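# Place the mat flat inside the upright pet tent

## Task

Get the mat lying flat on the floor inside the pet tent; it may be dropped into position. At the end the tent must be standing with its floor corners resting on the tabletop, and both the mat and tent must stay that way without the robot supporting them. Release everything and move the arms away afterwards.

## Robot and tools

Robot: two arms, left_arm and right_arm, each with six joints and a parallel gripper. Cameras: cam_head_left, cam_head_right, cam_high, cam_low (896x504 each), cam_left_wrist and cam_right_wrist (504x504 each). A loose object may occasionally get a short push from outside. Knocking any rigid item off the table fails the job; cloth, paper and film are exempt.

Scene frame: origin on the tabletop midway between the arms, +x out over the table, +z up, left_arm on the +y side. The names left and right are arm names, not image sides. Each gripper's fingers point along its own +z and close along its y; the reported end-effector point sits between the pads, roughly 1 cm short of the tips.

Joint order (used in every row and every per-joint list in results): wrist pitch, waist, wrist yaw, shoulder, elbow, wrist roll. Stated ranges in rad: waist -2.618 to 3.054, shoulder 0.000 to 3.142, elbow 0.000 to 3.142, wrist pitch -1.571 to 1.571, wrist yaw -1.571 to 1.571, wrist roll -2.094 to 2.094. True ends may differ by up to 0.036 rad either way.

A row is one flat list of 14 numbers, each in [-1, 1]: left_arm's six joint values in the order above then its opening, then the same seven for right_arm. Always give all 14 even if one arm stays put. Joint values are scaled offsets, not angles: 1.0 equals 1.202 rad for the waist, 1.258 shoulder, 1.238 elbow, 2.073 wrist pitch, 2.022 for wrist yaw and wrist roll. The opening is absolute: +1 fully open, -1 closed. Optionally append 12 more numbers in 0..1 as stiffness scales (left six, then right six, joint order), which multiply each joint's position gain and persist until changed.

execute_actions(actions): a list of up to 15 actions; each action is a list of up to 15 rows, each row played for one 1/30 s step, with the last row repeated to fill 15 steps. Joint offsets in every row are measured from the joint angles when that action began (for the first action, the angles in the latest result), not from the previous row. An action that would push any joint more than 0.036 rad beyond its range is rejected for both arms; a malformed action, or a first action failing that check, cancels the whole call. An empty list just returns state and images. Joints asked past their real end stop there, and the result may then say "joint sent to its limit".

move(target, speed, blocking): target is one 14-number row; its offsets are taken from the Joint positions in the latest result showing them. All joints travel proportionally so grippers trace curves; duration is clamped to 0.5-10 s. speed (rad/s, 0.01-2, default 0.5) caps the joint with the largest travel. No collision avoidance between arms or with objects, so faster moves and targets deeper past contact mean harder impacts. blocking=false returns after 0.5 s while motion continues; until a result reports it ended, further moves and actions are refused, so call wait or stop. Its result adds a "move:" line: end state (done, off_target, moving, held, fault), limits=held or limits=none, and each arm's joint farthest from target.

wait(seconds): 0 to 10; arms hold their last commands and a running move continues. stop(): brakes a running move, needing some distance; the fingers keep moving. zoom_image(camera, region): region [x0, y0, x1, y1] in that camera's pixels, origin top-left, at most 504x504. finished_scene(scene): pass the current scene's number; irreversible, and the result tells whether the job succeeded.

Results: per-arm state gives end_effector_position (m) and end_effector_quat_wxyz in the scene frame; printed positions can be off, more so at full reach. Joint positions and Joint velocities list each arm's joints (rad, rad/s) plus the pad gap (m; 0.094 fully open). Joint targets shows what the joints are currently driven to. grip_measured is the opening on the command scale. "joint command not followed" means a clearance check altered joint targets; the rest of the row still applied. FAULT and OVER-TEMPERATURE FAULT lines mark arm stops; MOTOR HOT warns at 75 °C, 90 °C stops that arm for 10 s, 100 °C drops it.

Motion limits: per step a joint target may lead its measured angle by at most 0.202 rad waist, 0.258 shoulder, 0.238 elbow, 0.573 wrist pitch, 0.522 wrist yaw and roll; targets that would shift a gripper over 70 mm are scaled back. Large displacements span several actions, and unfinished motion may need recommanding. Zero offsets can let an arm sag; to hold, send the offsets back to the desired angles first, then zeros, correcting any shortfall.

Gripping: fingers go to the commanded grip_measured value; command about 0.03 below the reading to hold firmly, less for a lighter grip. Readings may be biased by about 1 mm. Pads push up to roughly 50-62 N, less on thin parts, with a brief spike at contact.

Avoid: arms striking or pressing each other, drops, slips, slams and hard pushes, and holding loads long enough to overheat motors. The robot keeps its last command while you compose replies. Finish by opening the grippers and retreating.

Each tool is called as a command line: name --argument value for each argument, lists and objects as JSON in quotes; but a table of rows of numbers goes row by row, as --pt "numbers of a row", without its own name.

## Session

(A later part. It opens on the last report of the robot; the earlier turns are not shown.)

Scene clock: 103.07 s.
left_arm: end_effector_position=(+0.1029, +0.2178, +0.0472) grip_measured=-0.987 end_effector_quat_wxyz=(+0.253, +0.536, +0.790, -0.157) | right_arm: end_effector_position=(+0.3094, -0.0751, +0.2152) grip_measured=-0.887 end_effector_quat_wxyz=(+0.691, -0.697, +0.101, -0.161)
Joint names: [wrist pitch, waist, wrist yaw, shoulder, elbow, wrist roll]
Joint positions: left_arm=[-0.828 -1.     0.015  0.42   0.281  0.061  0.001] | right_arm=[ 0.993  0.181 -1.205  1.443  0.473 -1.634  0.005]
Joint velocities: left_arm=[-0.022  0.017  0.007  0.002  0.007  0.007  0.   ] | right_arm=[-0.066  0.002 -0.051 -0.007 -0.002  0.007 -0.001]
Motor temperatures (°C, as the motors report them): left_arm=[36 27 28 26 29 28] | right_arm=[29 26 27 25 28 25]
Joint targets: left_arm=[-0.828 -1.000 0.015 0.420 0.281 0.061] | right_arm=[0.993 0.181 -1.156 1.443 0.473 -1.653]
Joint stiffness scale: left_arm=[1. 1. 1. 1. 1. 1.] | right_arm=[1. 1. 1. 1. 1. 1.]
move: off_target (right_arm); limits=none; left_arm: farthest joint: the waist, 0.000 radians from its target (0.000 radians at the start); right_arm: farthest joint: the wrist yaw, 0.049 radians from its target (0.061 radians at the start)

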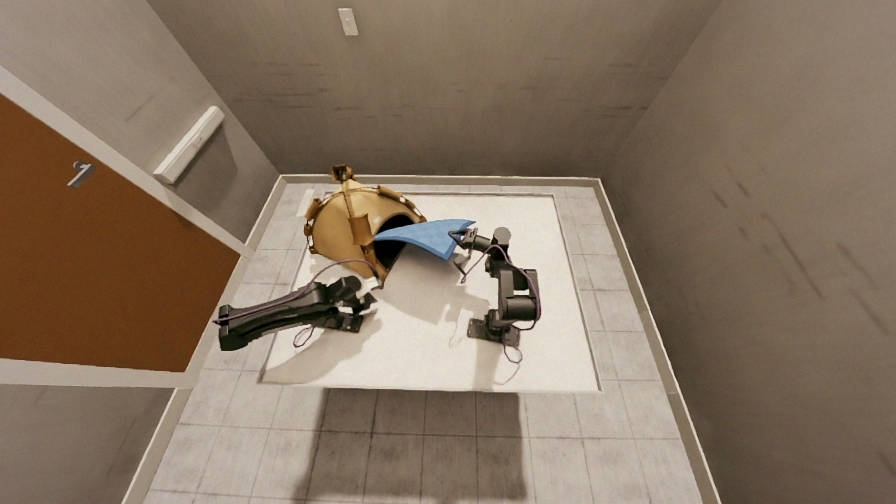

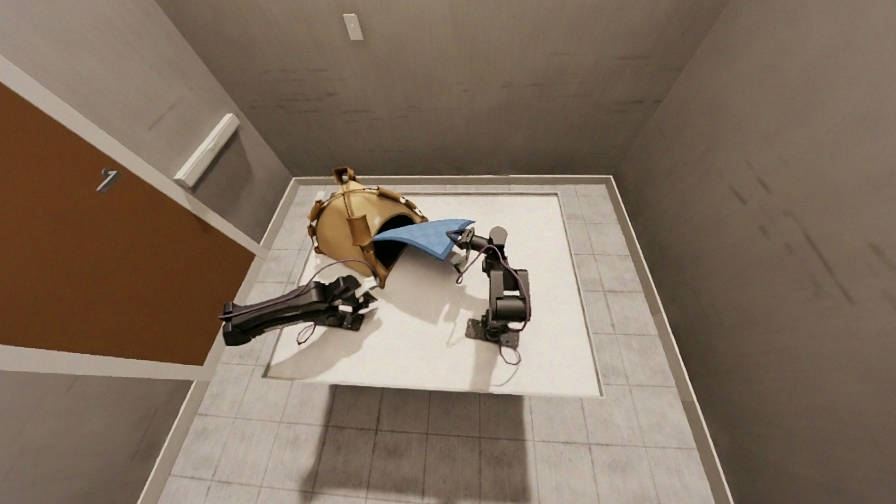

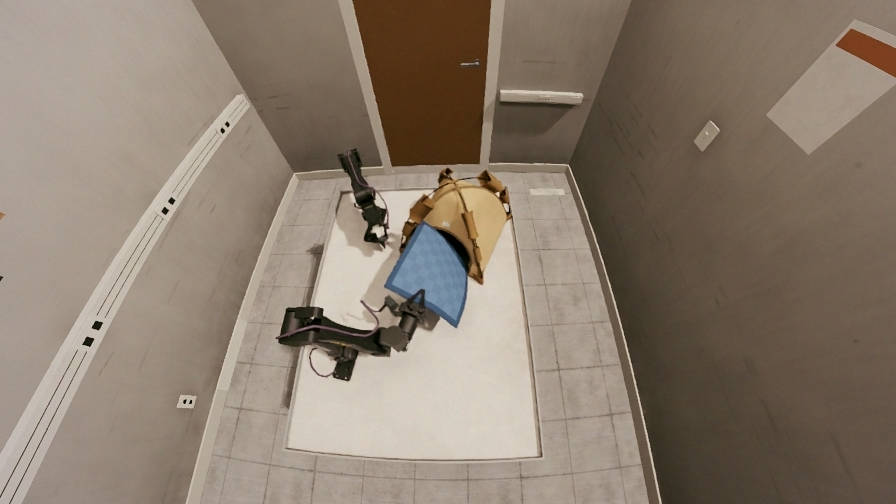

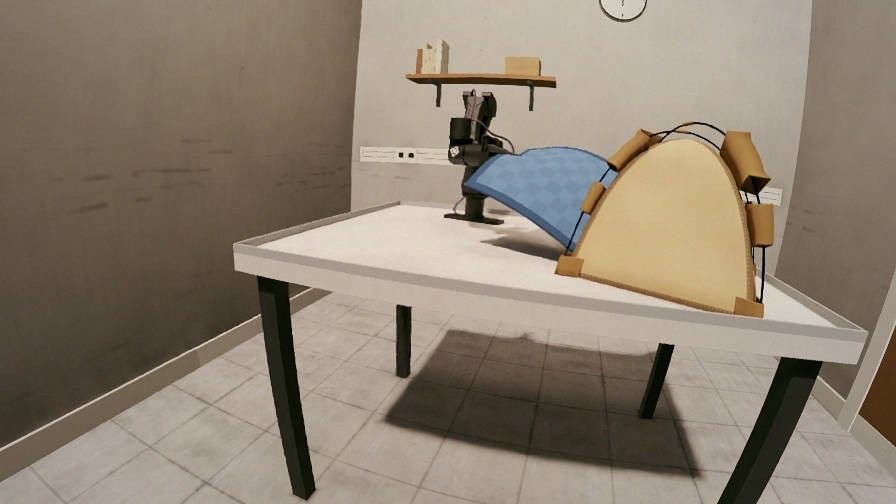

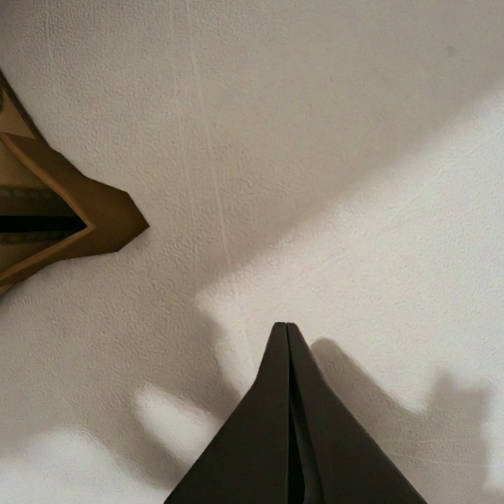

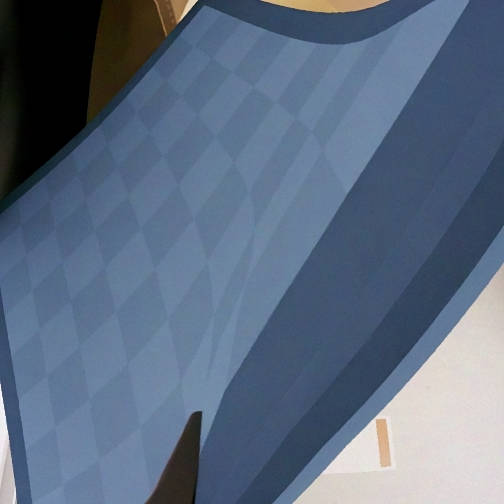

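move --target '[-0.017,0,0,0.367,0.64,0.745,0.2,0,0,0.015,0,0,0,-0.915]' --speed 0.7

move --target '[0,0.2,0,0,0.02,0,0.2,0,0,0.015,0,0,0,-0.915]' --speed 0.3

zoom_image --camera "cam_high" --region '[320,150,560,350]'

zoom_image --camera "cam_head_left" --region '[300,170,500,300]'

Scene clock: 107.60 s.
left_arm: end_effector_position=(+0.1479, +0.1228, +0.2737) grip_measured=+0.197 end_effector_quat_wxyz=(+0.434, +0.875, +0.196, +0.090) | right_arm: end_effector_position=(+0.3073, -0.0743, +0.2150) grip_measured=-0.887 end_effector_quat_wxyz=(+0.692, -0.698, +0.098, -0.155)
Joint names: [wrist pitch, waist, wrist yaw, shoulder, elbow, wrist roll]
Joint positions: left_arm=[-0.84  -1.     0.015  0.866  1.054  1.566  0.056] | right_arm=[ 0.991  0.181 -1.217  1.443  0.473 -1.633  0.005]
Joint velocities: left_arm=[ 0.022 -0.017 -0.066  0.017 -0.002 -0.007 -0.   ] | right_arm=[-0.066  0.002 -0.007  0.002 -0.012 -0.007 -0.001]
Motor temperatures (°C, as the motors report them): left_arm=[36 27 28 26 29 28] | right_arm=[29 26 27 25 28 25]
Joint targets: left_arm=[-0.863 -1.000 0.015 0.881 1.073 1.567] | right_arm=[0.992 0.181 -1.174 1.443 0.473 -1.634]
Joint stiffness scale: left_arm=[1. 1. 1. 1. 1. 1.] | right_arm=[1. 1. 1. 1. 1. 1.]
move: off_target (left_arm, right_arm); limits=none; left_arm: farthest joint: the wrist pitch, 0.023 radians from its target (0.035 radians at the start); right_arm: farthest joint: the wrist yaw, 0.043 radians from its target (0.030 radians at the start)

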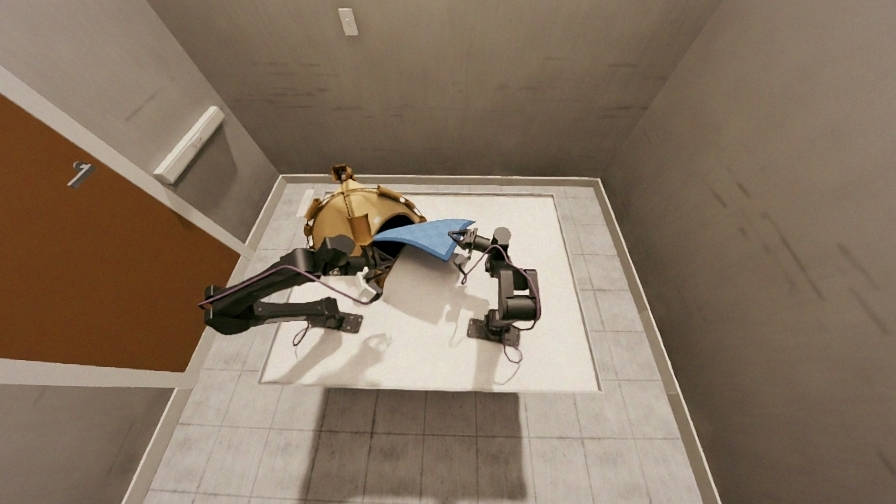

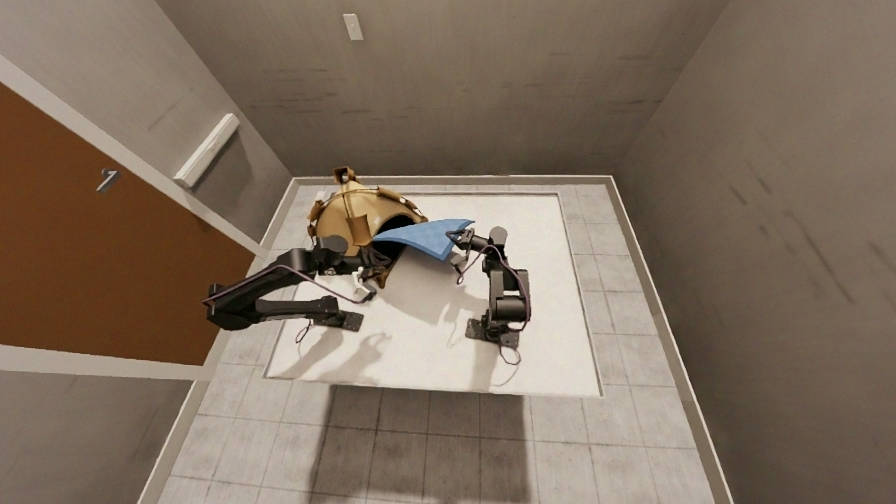

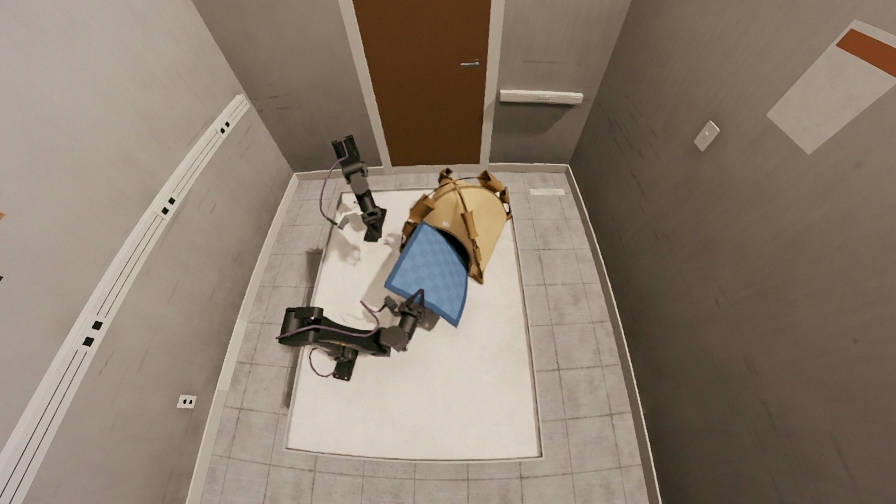

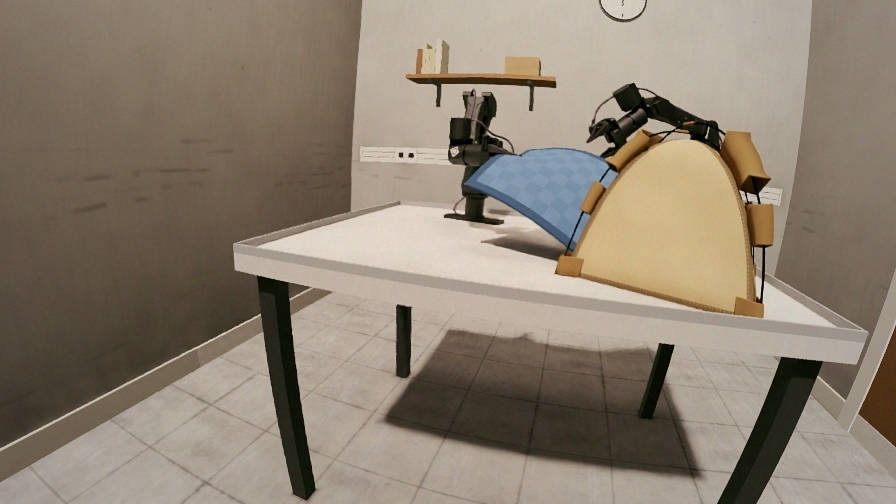

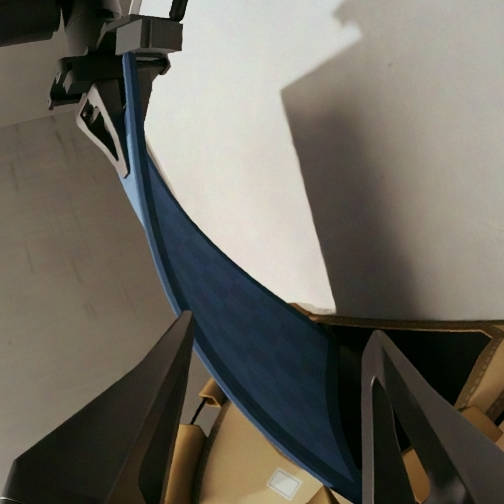

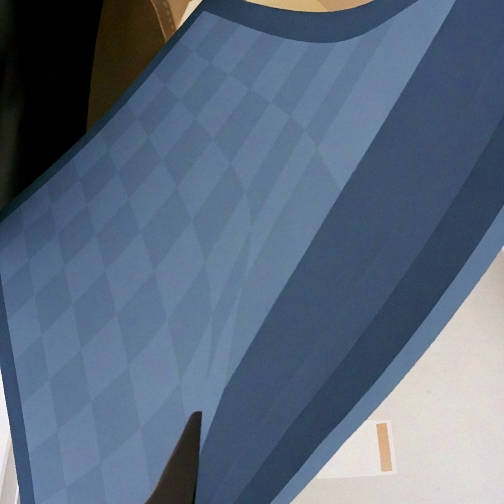

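Scene clock: 108.73 s.
left_arm: end_effector_position=(+0.2024, +0.1555, +0.2747) grip_measured=+0.197 end_effector_quat_wxyz=(+0.423, +0.845, +0.294, +0.140) | right_arm: end_effector_position=(+0.3058, -0.0737, +0.2148) grip_measured=-0.887 end_effector_quat_wxyz=(+0.693, -0.698, +0.095, -0.152)
Joint names: [wrist pitch, waist, wrist yaw, shoulder, elbow, wrist roll]
Joint positions: left_arm=[-0.835 -0.769  0.015  0.866  1.054  1.567  0.056] | right_arm=[ 0.99   0.181 -1.227  1.443  0.473 -1.632  0.005]
Joint velocities: left_arm=[-0.066 -0.007  0.037  0.002 -0.002  0.051  0.   ] | right_arm=[ 0.007  0.007  0.081  0.017  0.002 -0.081  0.001]
Motor temperatures (°C, as the motors report them): left_arm=[36 27 28 26 29 28] | right_arm=[29 26 27 25 27 25]
Joint targets: left_arm=[-0.840 -0.759 0.015 0.866 1.079 1.566] | right_arm=[0.991 0.181 -1.187 1.443 0.473 -1.633]
Joint stiffness scale: left_arm=[1. 1. 1. 1. 1. 1.] | right_arm=[1. 1. 1. 1. 1. 1.]
move: off_target (left_arm, right_arm); limits=none; left_arm: farthest joint: the elbow, 0.024 radians from its target (0.024 radians at the start); right_arm: farthest joint: the wrist yaw, 0.040 radians from its target (0.031 radians at the start)

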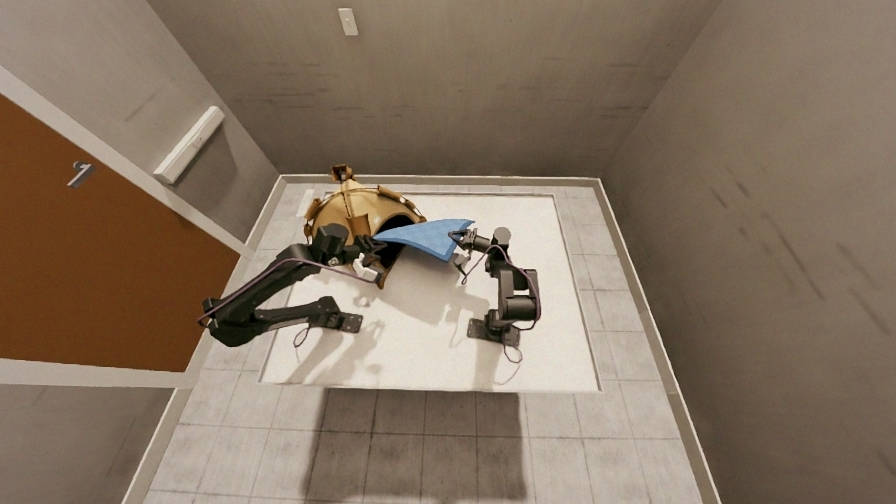

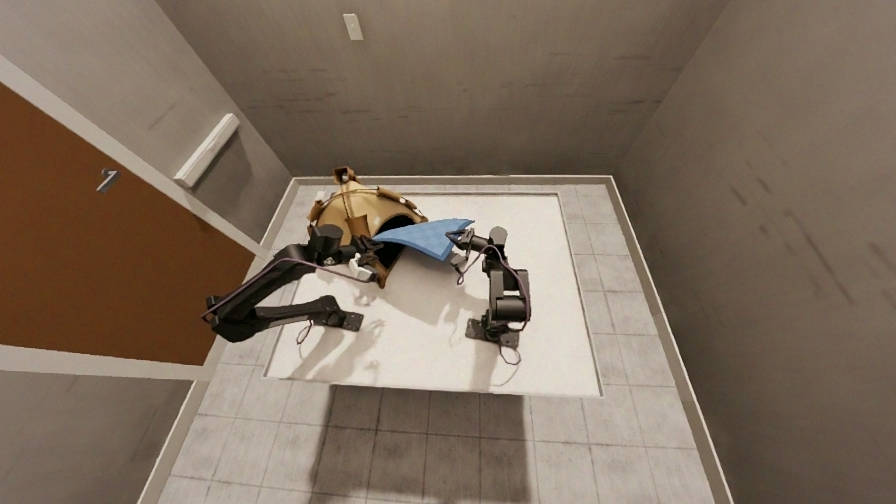

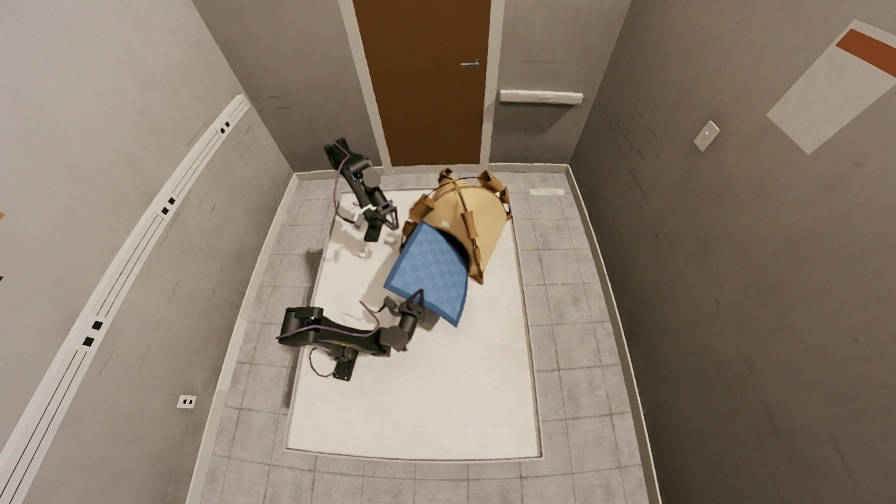

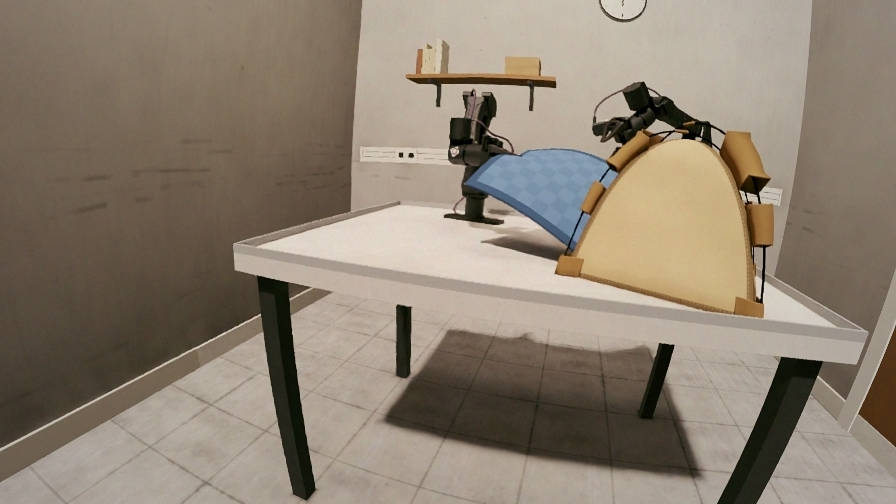

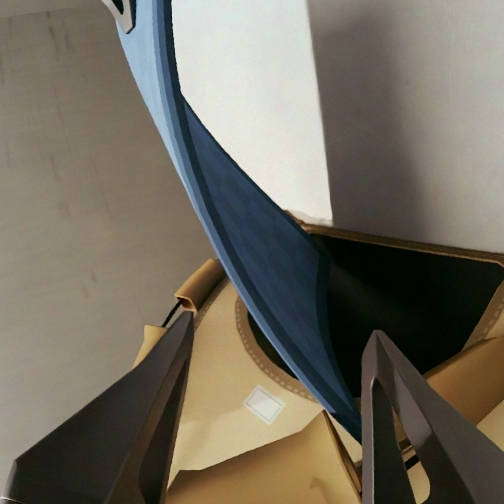

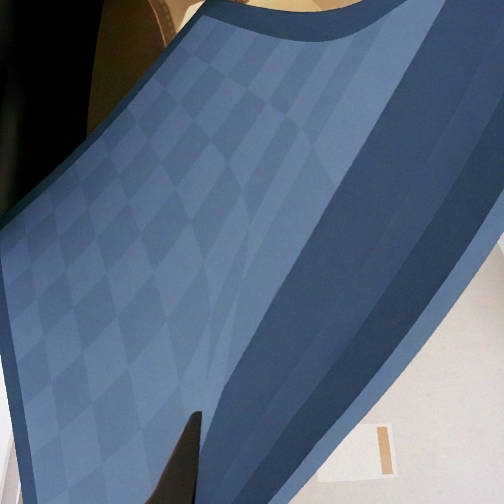

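Region (320, 150, 560, 350) of cam_high's 896x504 image, scaled by 2.100, with more detail than that image has.

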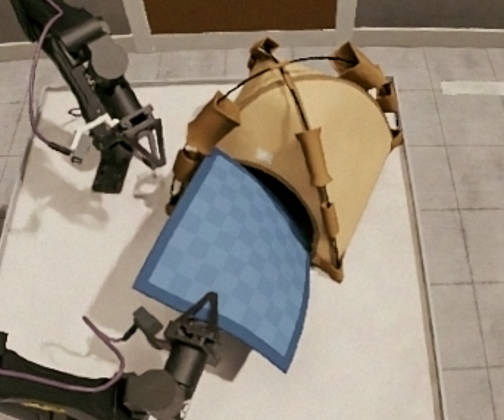

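Region (300, 170, 500, 300) of cam_head_left's 896x504 image, scaled by 2.520, with more detail than that image has; it fills the top 328 rows of this view, and the rest is white.

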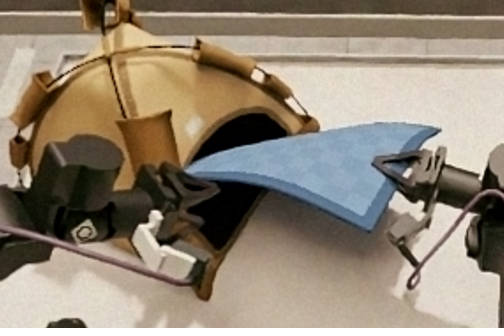

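move --target '[0.147,0.04,0,0.245,0,0,0.5,0,0,0.025,0,0,0,-0.915]' --speed 0.2

zoom_image --camera "cam_high" --region '[320,150,560,350]'

zoom_image --camera "cam_head_left" --region '[300,170,500,300]'

Scene clock: 111.50 s.
left_arm: end_effector_position=(+0.2685, +0.0950, +0.2465) grip_measured=+0.497 end_effector_quat_wxyz=(+0.425, +0.837, +0.309, +0.150) | right_arm: end_effector_position=(+0.3067, -0.0740, +0.2146) grip_measured=-0.887 end_effector_quat_wxyz=(+0.693, -0.698, +0.098, -0.153)
Joint names: [wrist pitch, waist, wrist yaw, shoulder, elbow, wrist roll]
Joint positions: left_arm=[-0.526 -0.731  0.015  1.163  1.054  1.567  0.07 ] | right_arm=[ 0.988  0.181 -1.222  1.443  0.473 -1.632  0.005]
Joint velocities: left_arm=[-0.051  0.002  0.007  0.007 -0.002  0.022 -0.   ] | right_arm=[-0.007 -0.027 -0.037 -0.007 -0.007  0.022 -0.001]
Motor temperatures (°C, as the motors report them): left_arm=[36 28 28 26 29 28] | right_arm=[30 26 27 25 27 25]
Joint targets: left_arm=[-0.530 -0.721 0.015 1.174 1.054 1.566] | right_arm=[0.990 0.181 -1.176 1.443 0.473 -1.632]
Joint stiffness scale: left_arm=[1. 1. 1. 1. 1. 1.] | right_arm=[1. 1. 1. 1. 1. 1.]
move: off_target (right_arm); limits=none; left_arm: farthest joint: the shoulder, 0.011 radians from its target (0.308 radians at the start); right_arm: farthest joint: the wrist yaw, 0.045 radians from its target (0.050 radians at the start)

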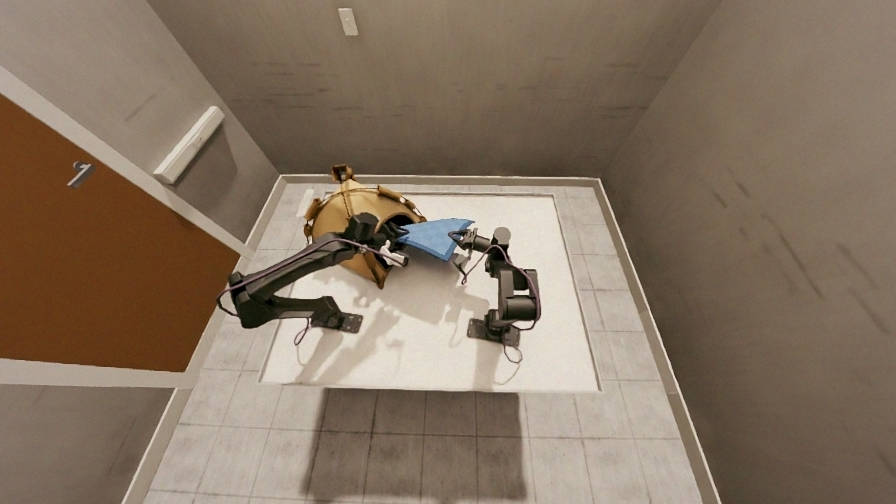

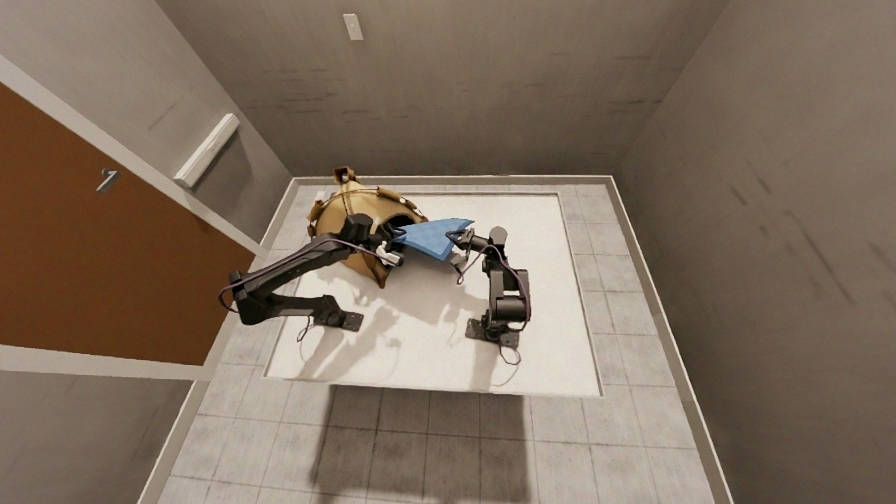

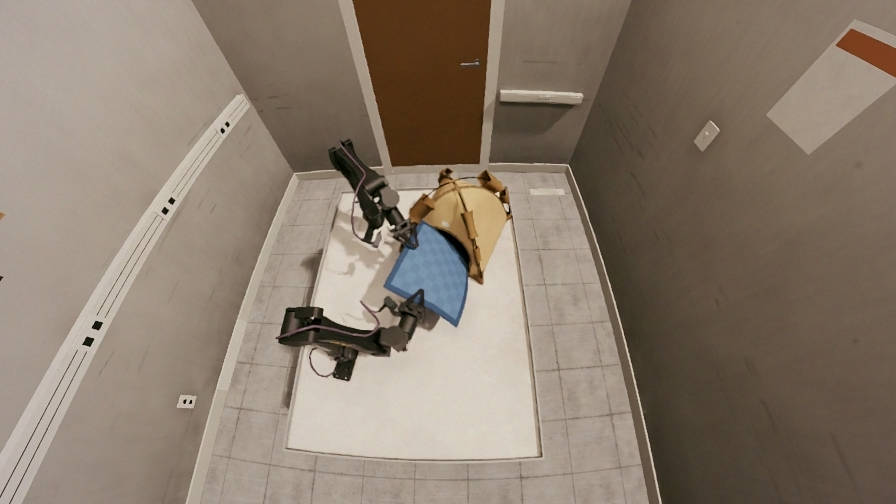

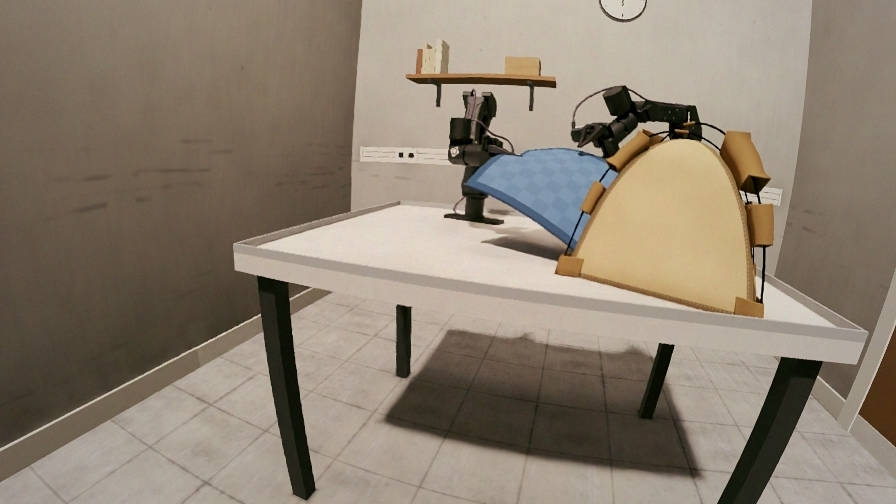

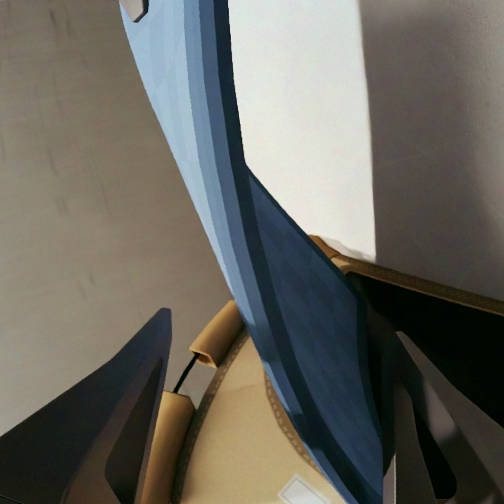

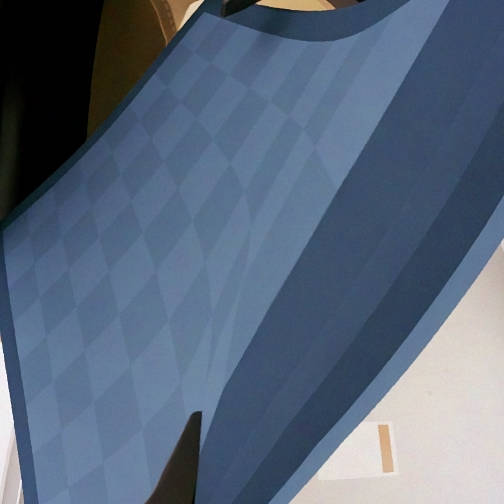

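Region (320, 150, 560, 350) of cam_high's 896x504 image, scaled by 2.100, with more detail than that image has.

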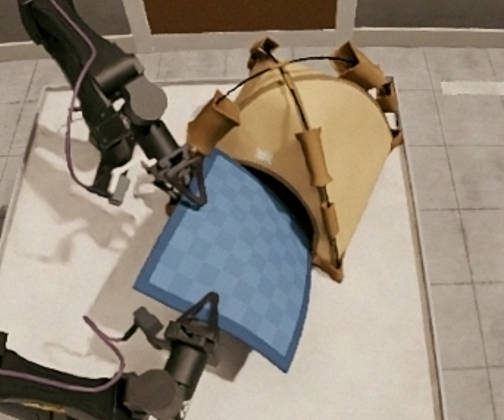

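Region (300, 170, 500, 300) of cam_head_left's 896x504 image, scaled by 2.520, with more detail than that image has; it fills the top 328 rows of this view, and the rest is white.

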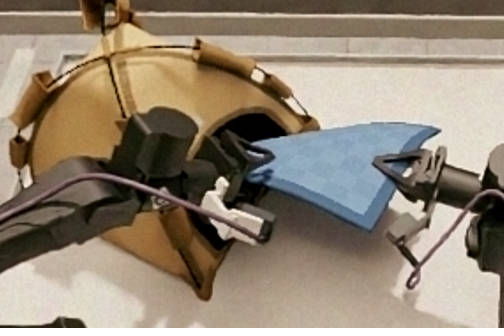

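move --target '[0.052,0,0,0.078,-0.03,0,0.5,0,0,0.022,0,0,0,-0.915]' --speed 0.15

move --target '[0,0,0,0,0,0,-0.915,0,0,0.022,0,0,0,-0.915]' --speed 0.15

Scene clock: 113.27 s.
left_arm: end_effector_position=(+0.2840, +0.0770, +0.2276) grip_measured=+0.497 end_effector_quat_wxyz=(+0.426, +0.837, +0.309, +0.150) | right_arm: end_effector_position=(+0.3066, -0.0740, +0.2144) grip_measured=-0.887 end_effector_quat_wxyz=(+0.693, -0.698, +0.099, -0.152)
Joint names: [wrist pitch, waist, wrist yaw, shoulder, elbow, wrist roll]
Joint positions: left_arm=[-0.414 -0.731  0.015  1.25   1.031  1.567  0.07 ] | right_arm=[ 0.987  0.181 -1.222  1.443  0.473 -1.631  0.005]
Joint velocities: left_arm=[ 0.022 -0.002 -0.051  0.007  0.012  0.022  0.   ] | right_arm=[-0.022  0.002 -0.007 -0.032 -0.002  0.007 -0.   ]
Motor temperatures (°C, as the motors report them): left_arm=[36 28 28 26 29 28] | right_arm=[30 26 27 25 27 25]
Joint targets: left_arm=[-0.418 -0.731 0.015 1.262 1.017 1.567] | right_arm=[0.988 0.181 -1.177 1.443 0.473 -1.631]
Joint stiffness scale: left_arm=[1. 1. 1. 1. 1. 1.] | right_arm=[1. 1. 1. 1. 1. 1.]
move: off_target (right_arm); limits=none; left_arm: farthest joint: the elbow, 0.014 radians from its target (0.037 radians at the start); right_arm: farthest joint: the wrist yaw, 0.044 radians from its target (0.044 radians at the start)

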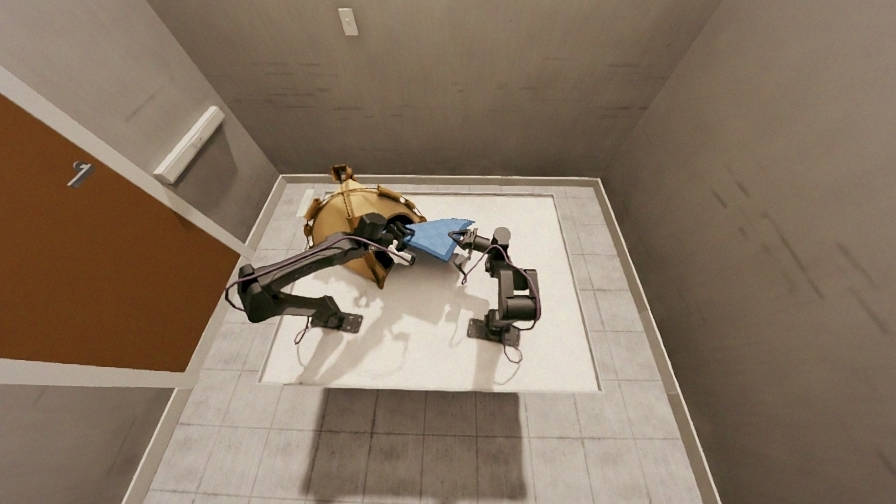

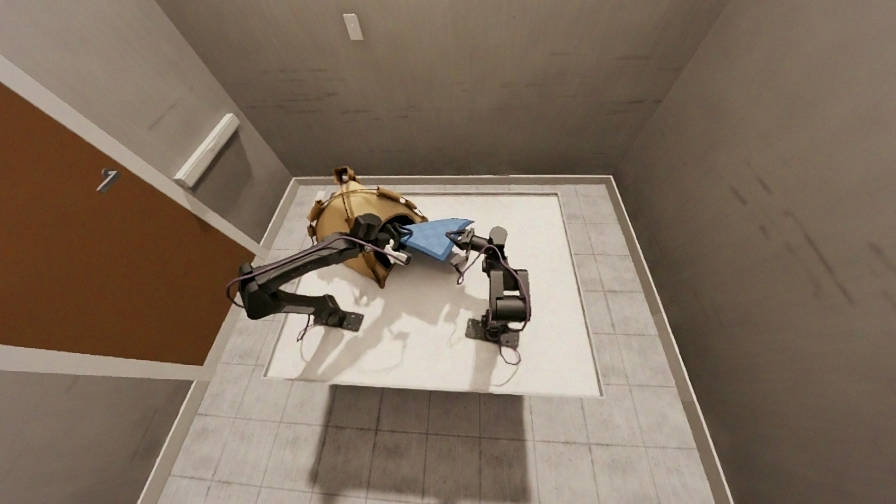

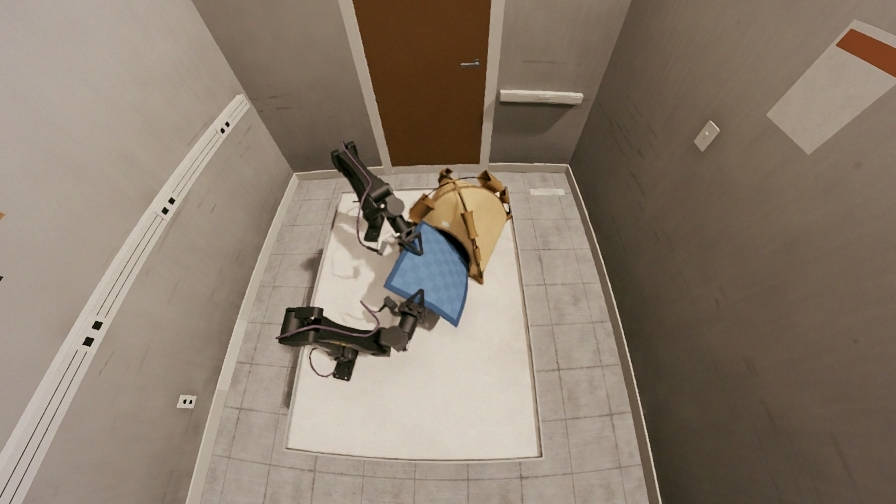

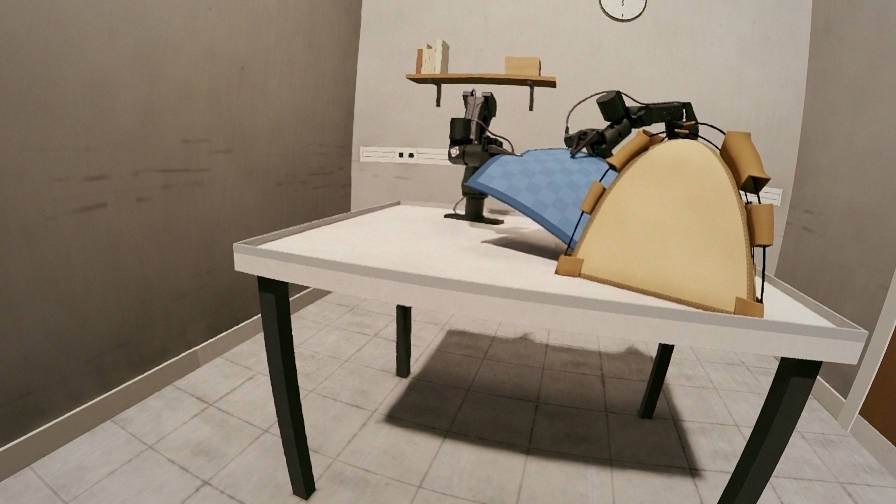

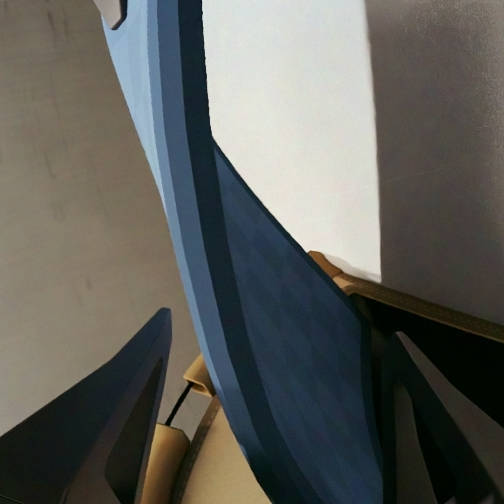

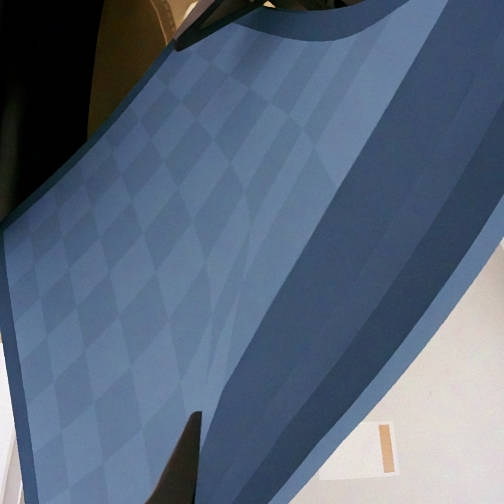

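Scene clock: 113.97 s.
left_arm: end_effector_position=(+0.2883, +0.0746, +0.2340) grip_measured=-0.876 end_effector_quat_wxyz=(+0.439, +0.828, +0.311, +0.158) | right_arm: end_effector_position=(+0.3051, -0.0734, +0.2129) grip_measured=-0.887 end_effector_quat_wxyz=(+0.693, -0.699, +0.100, -0.144)
Joint names: [wrist pitch, waist, wrist yaw, shoulder, elbow, wrist roll]
Joint positions: left_arm=[-0.382 -0.731  0.006  1.25   1.031  1.562  0.006] | right_arm=[ 0.975  0.181 -1.231  1.443  0.473 -1.63   0.005]
Joint velocities: left_arm=[-0.022 -0.022  0.051 -0.012 -0.007 -0.007  0.   ] | right_arm=[ 0.022 -0.012 -0.022  0.002  0.002  0.007 -0.   ]
Motor temperatures (°C, as the motors report them): left_arm=[36 28 28 26 29 28] | right_arm=[30 26 27 25 27 25]
Joint targets: left_arm=[-0.414 -0.731 0.015 1.250 1.031 1.566] | right_arm=[0.987 0.181 -1.177 1.443 0.473 -1.631]
Joint stiffness scale: left_arm=[1. 1. 1. 1. 1. 1.] | right_arm=[1. 1. 1. 1. 1. 1.]
move: off_target (left_arm, right_arm); limits=none; left_arm: farthest joint: the wrist pitch, 0.032 radians from its target (0.000 radians at the start); right_arm: farthest joint: the wrist yaw, 0.053 radians from its target (0.044 radians at the start)

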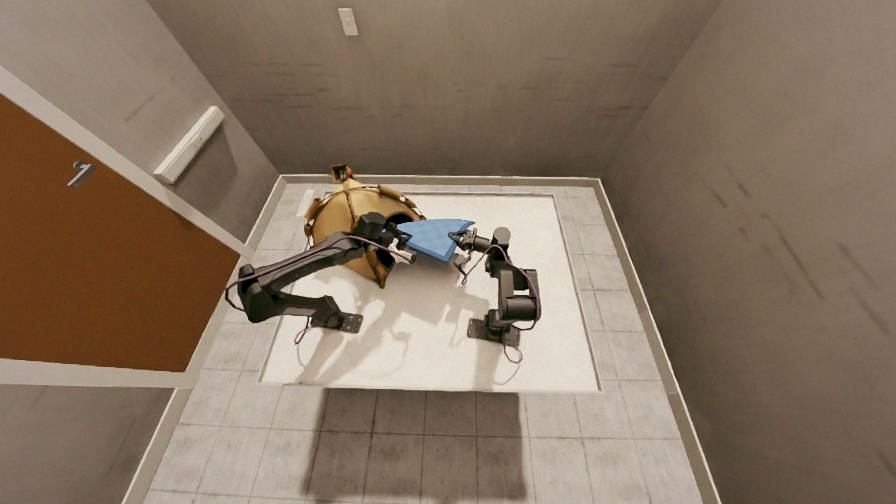

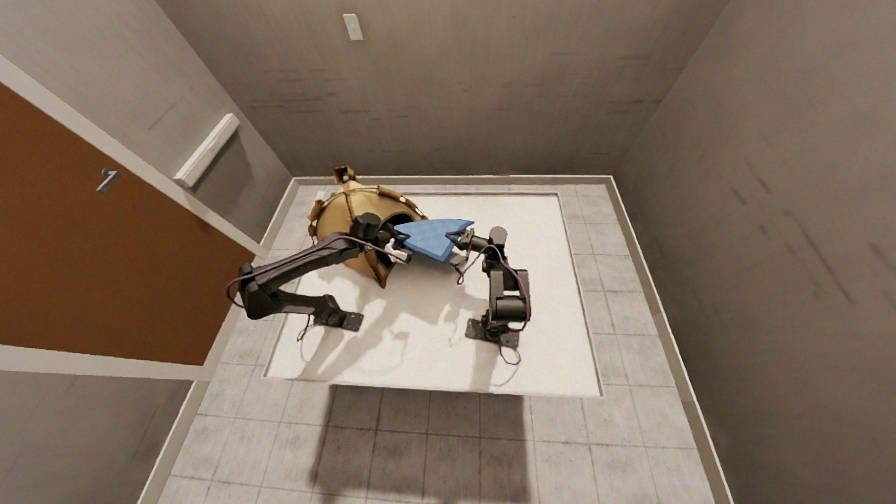

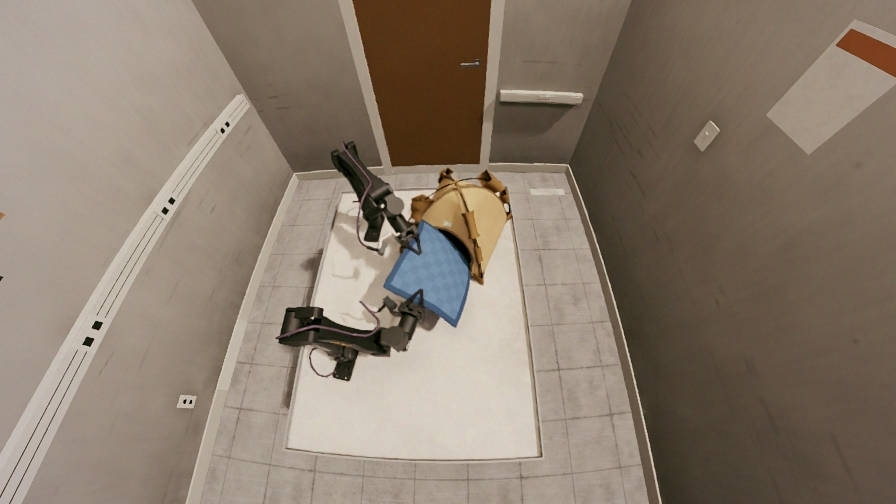

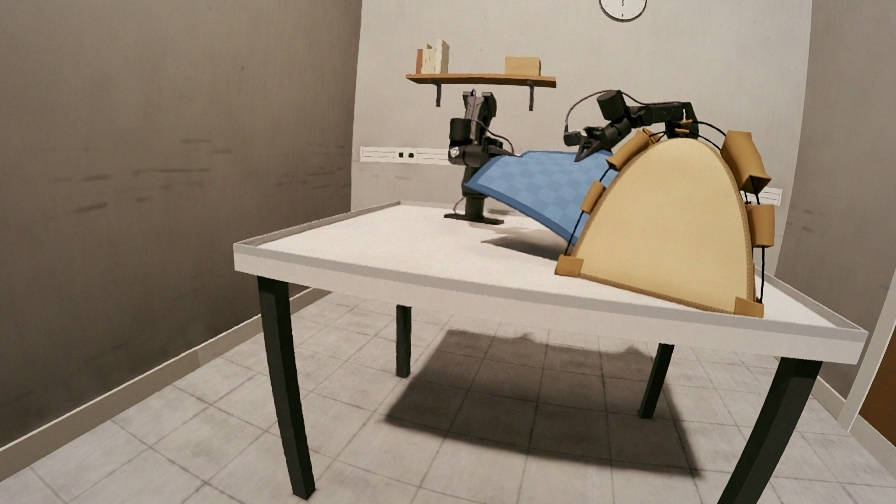

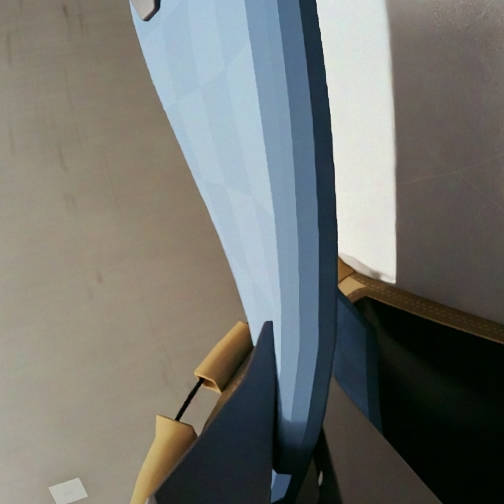

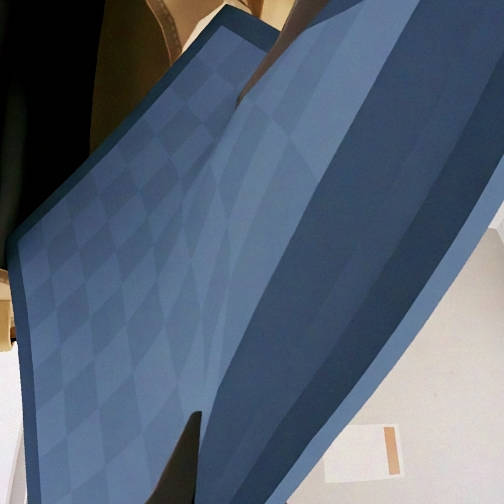

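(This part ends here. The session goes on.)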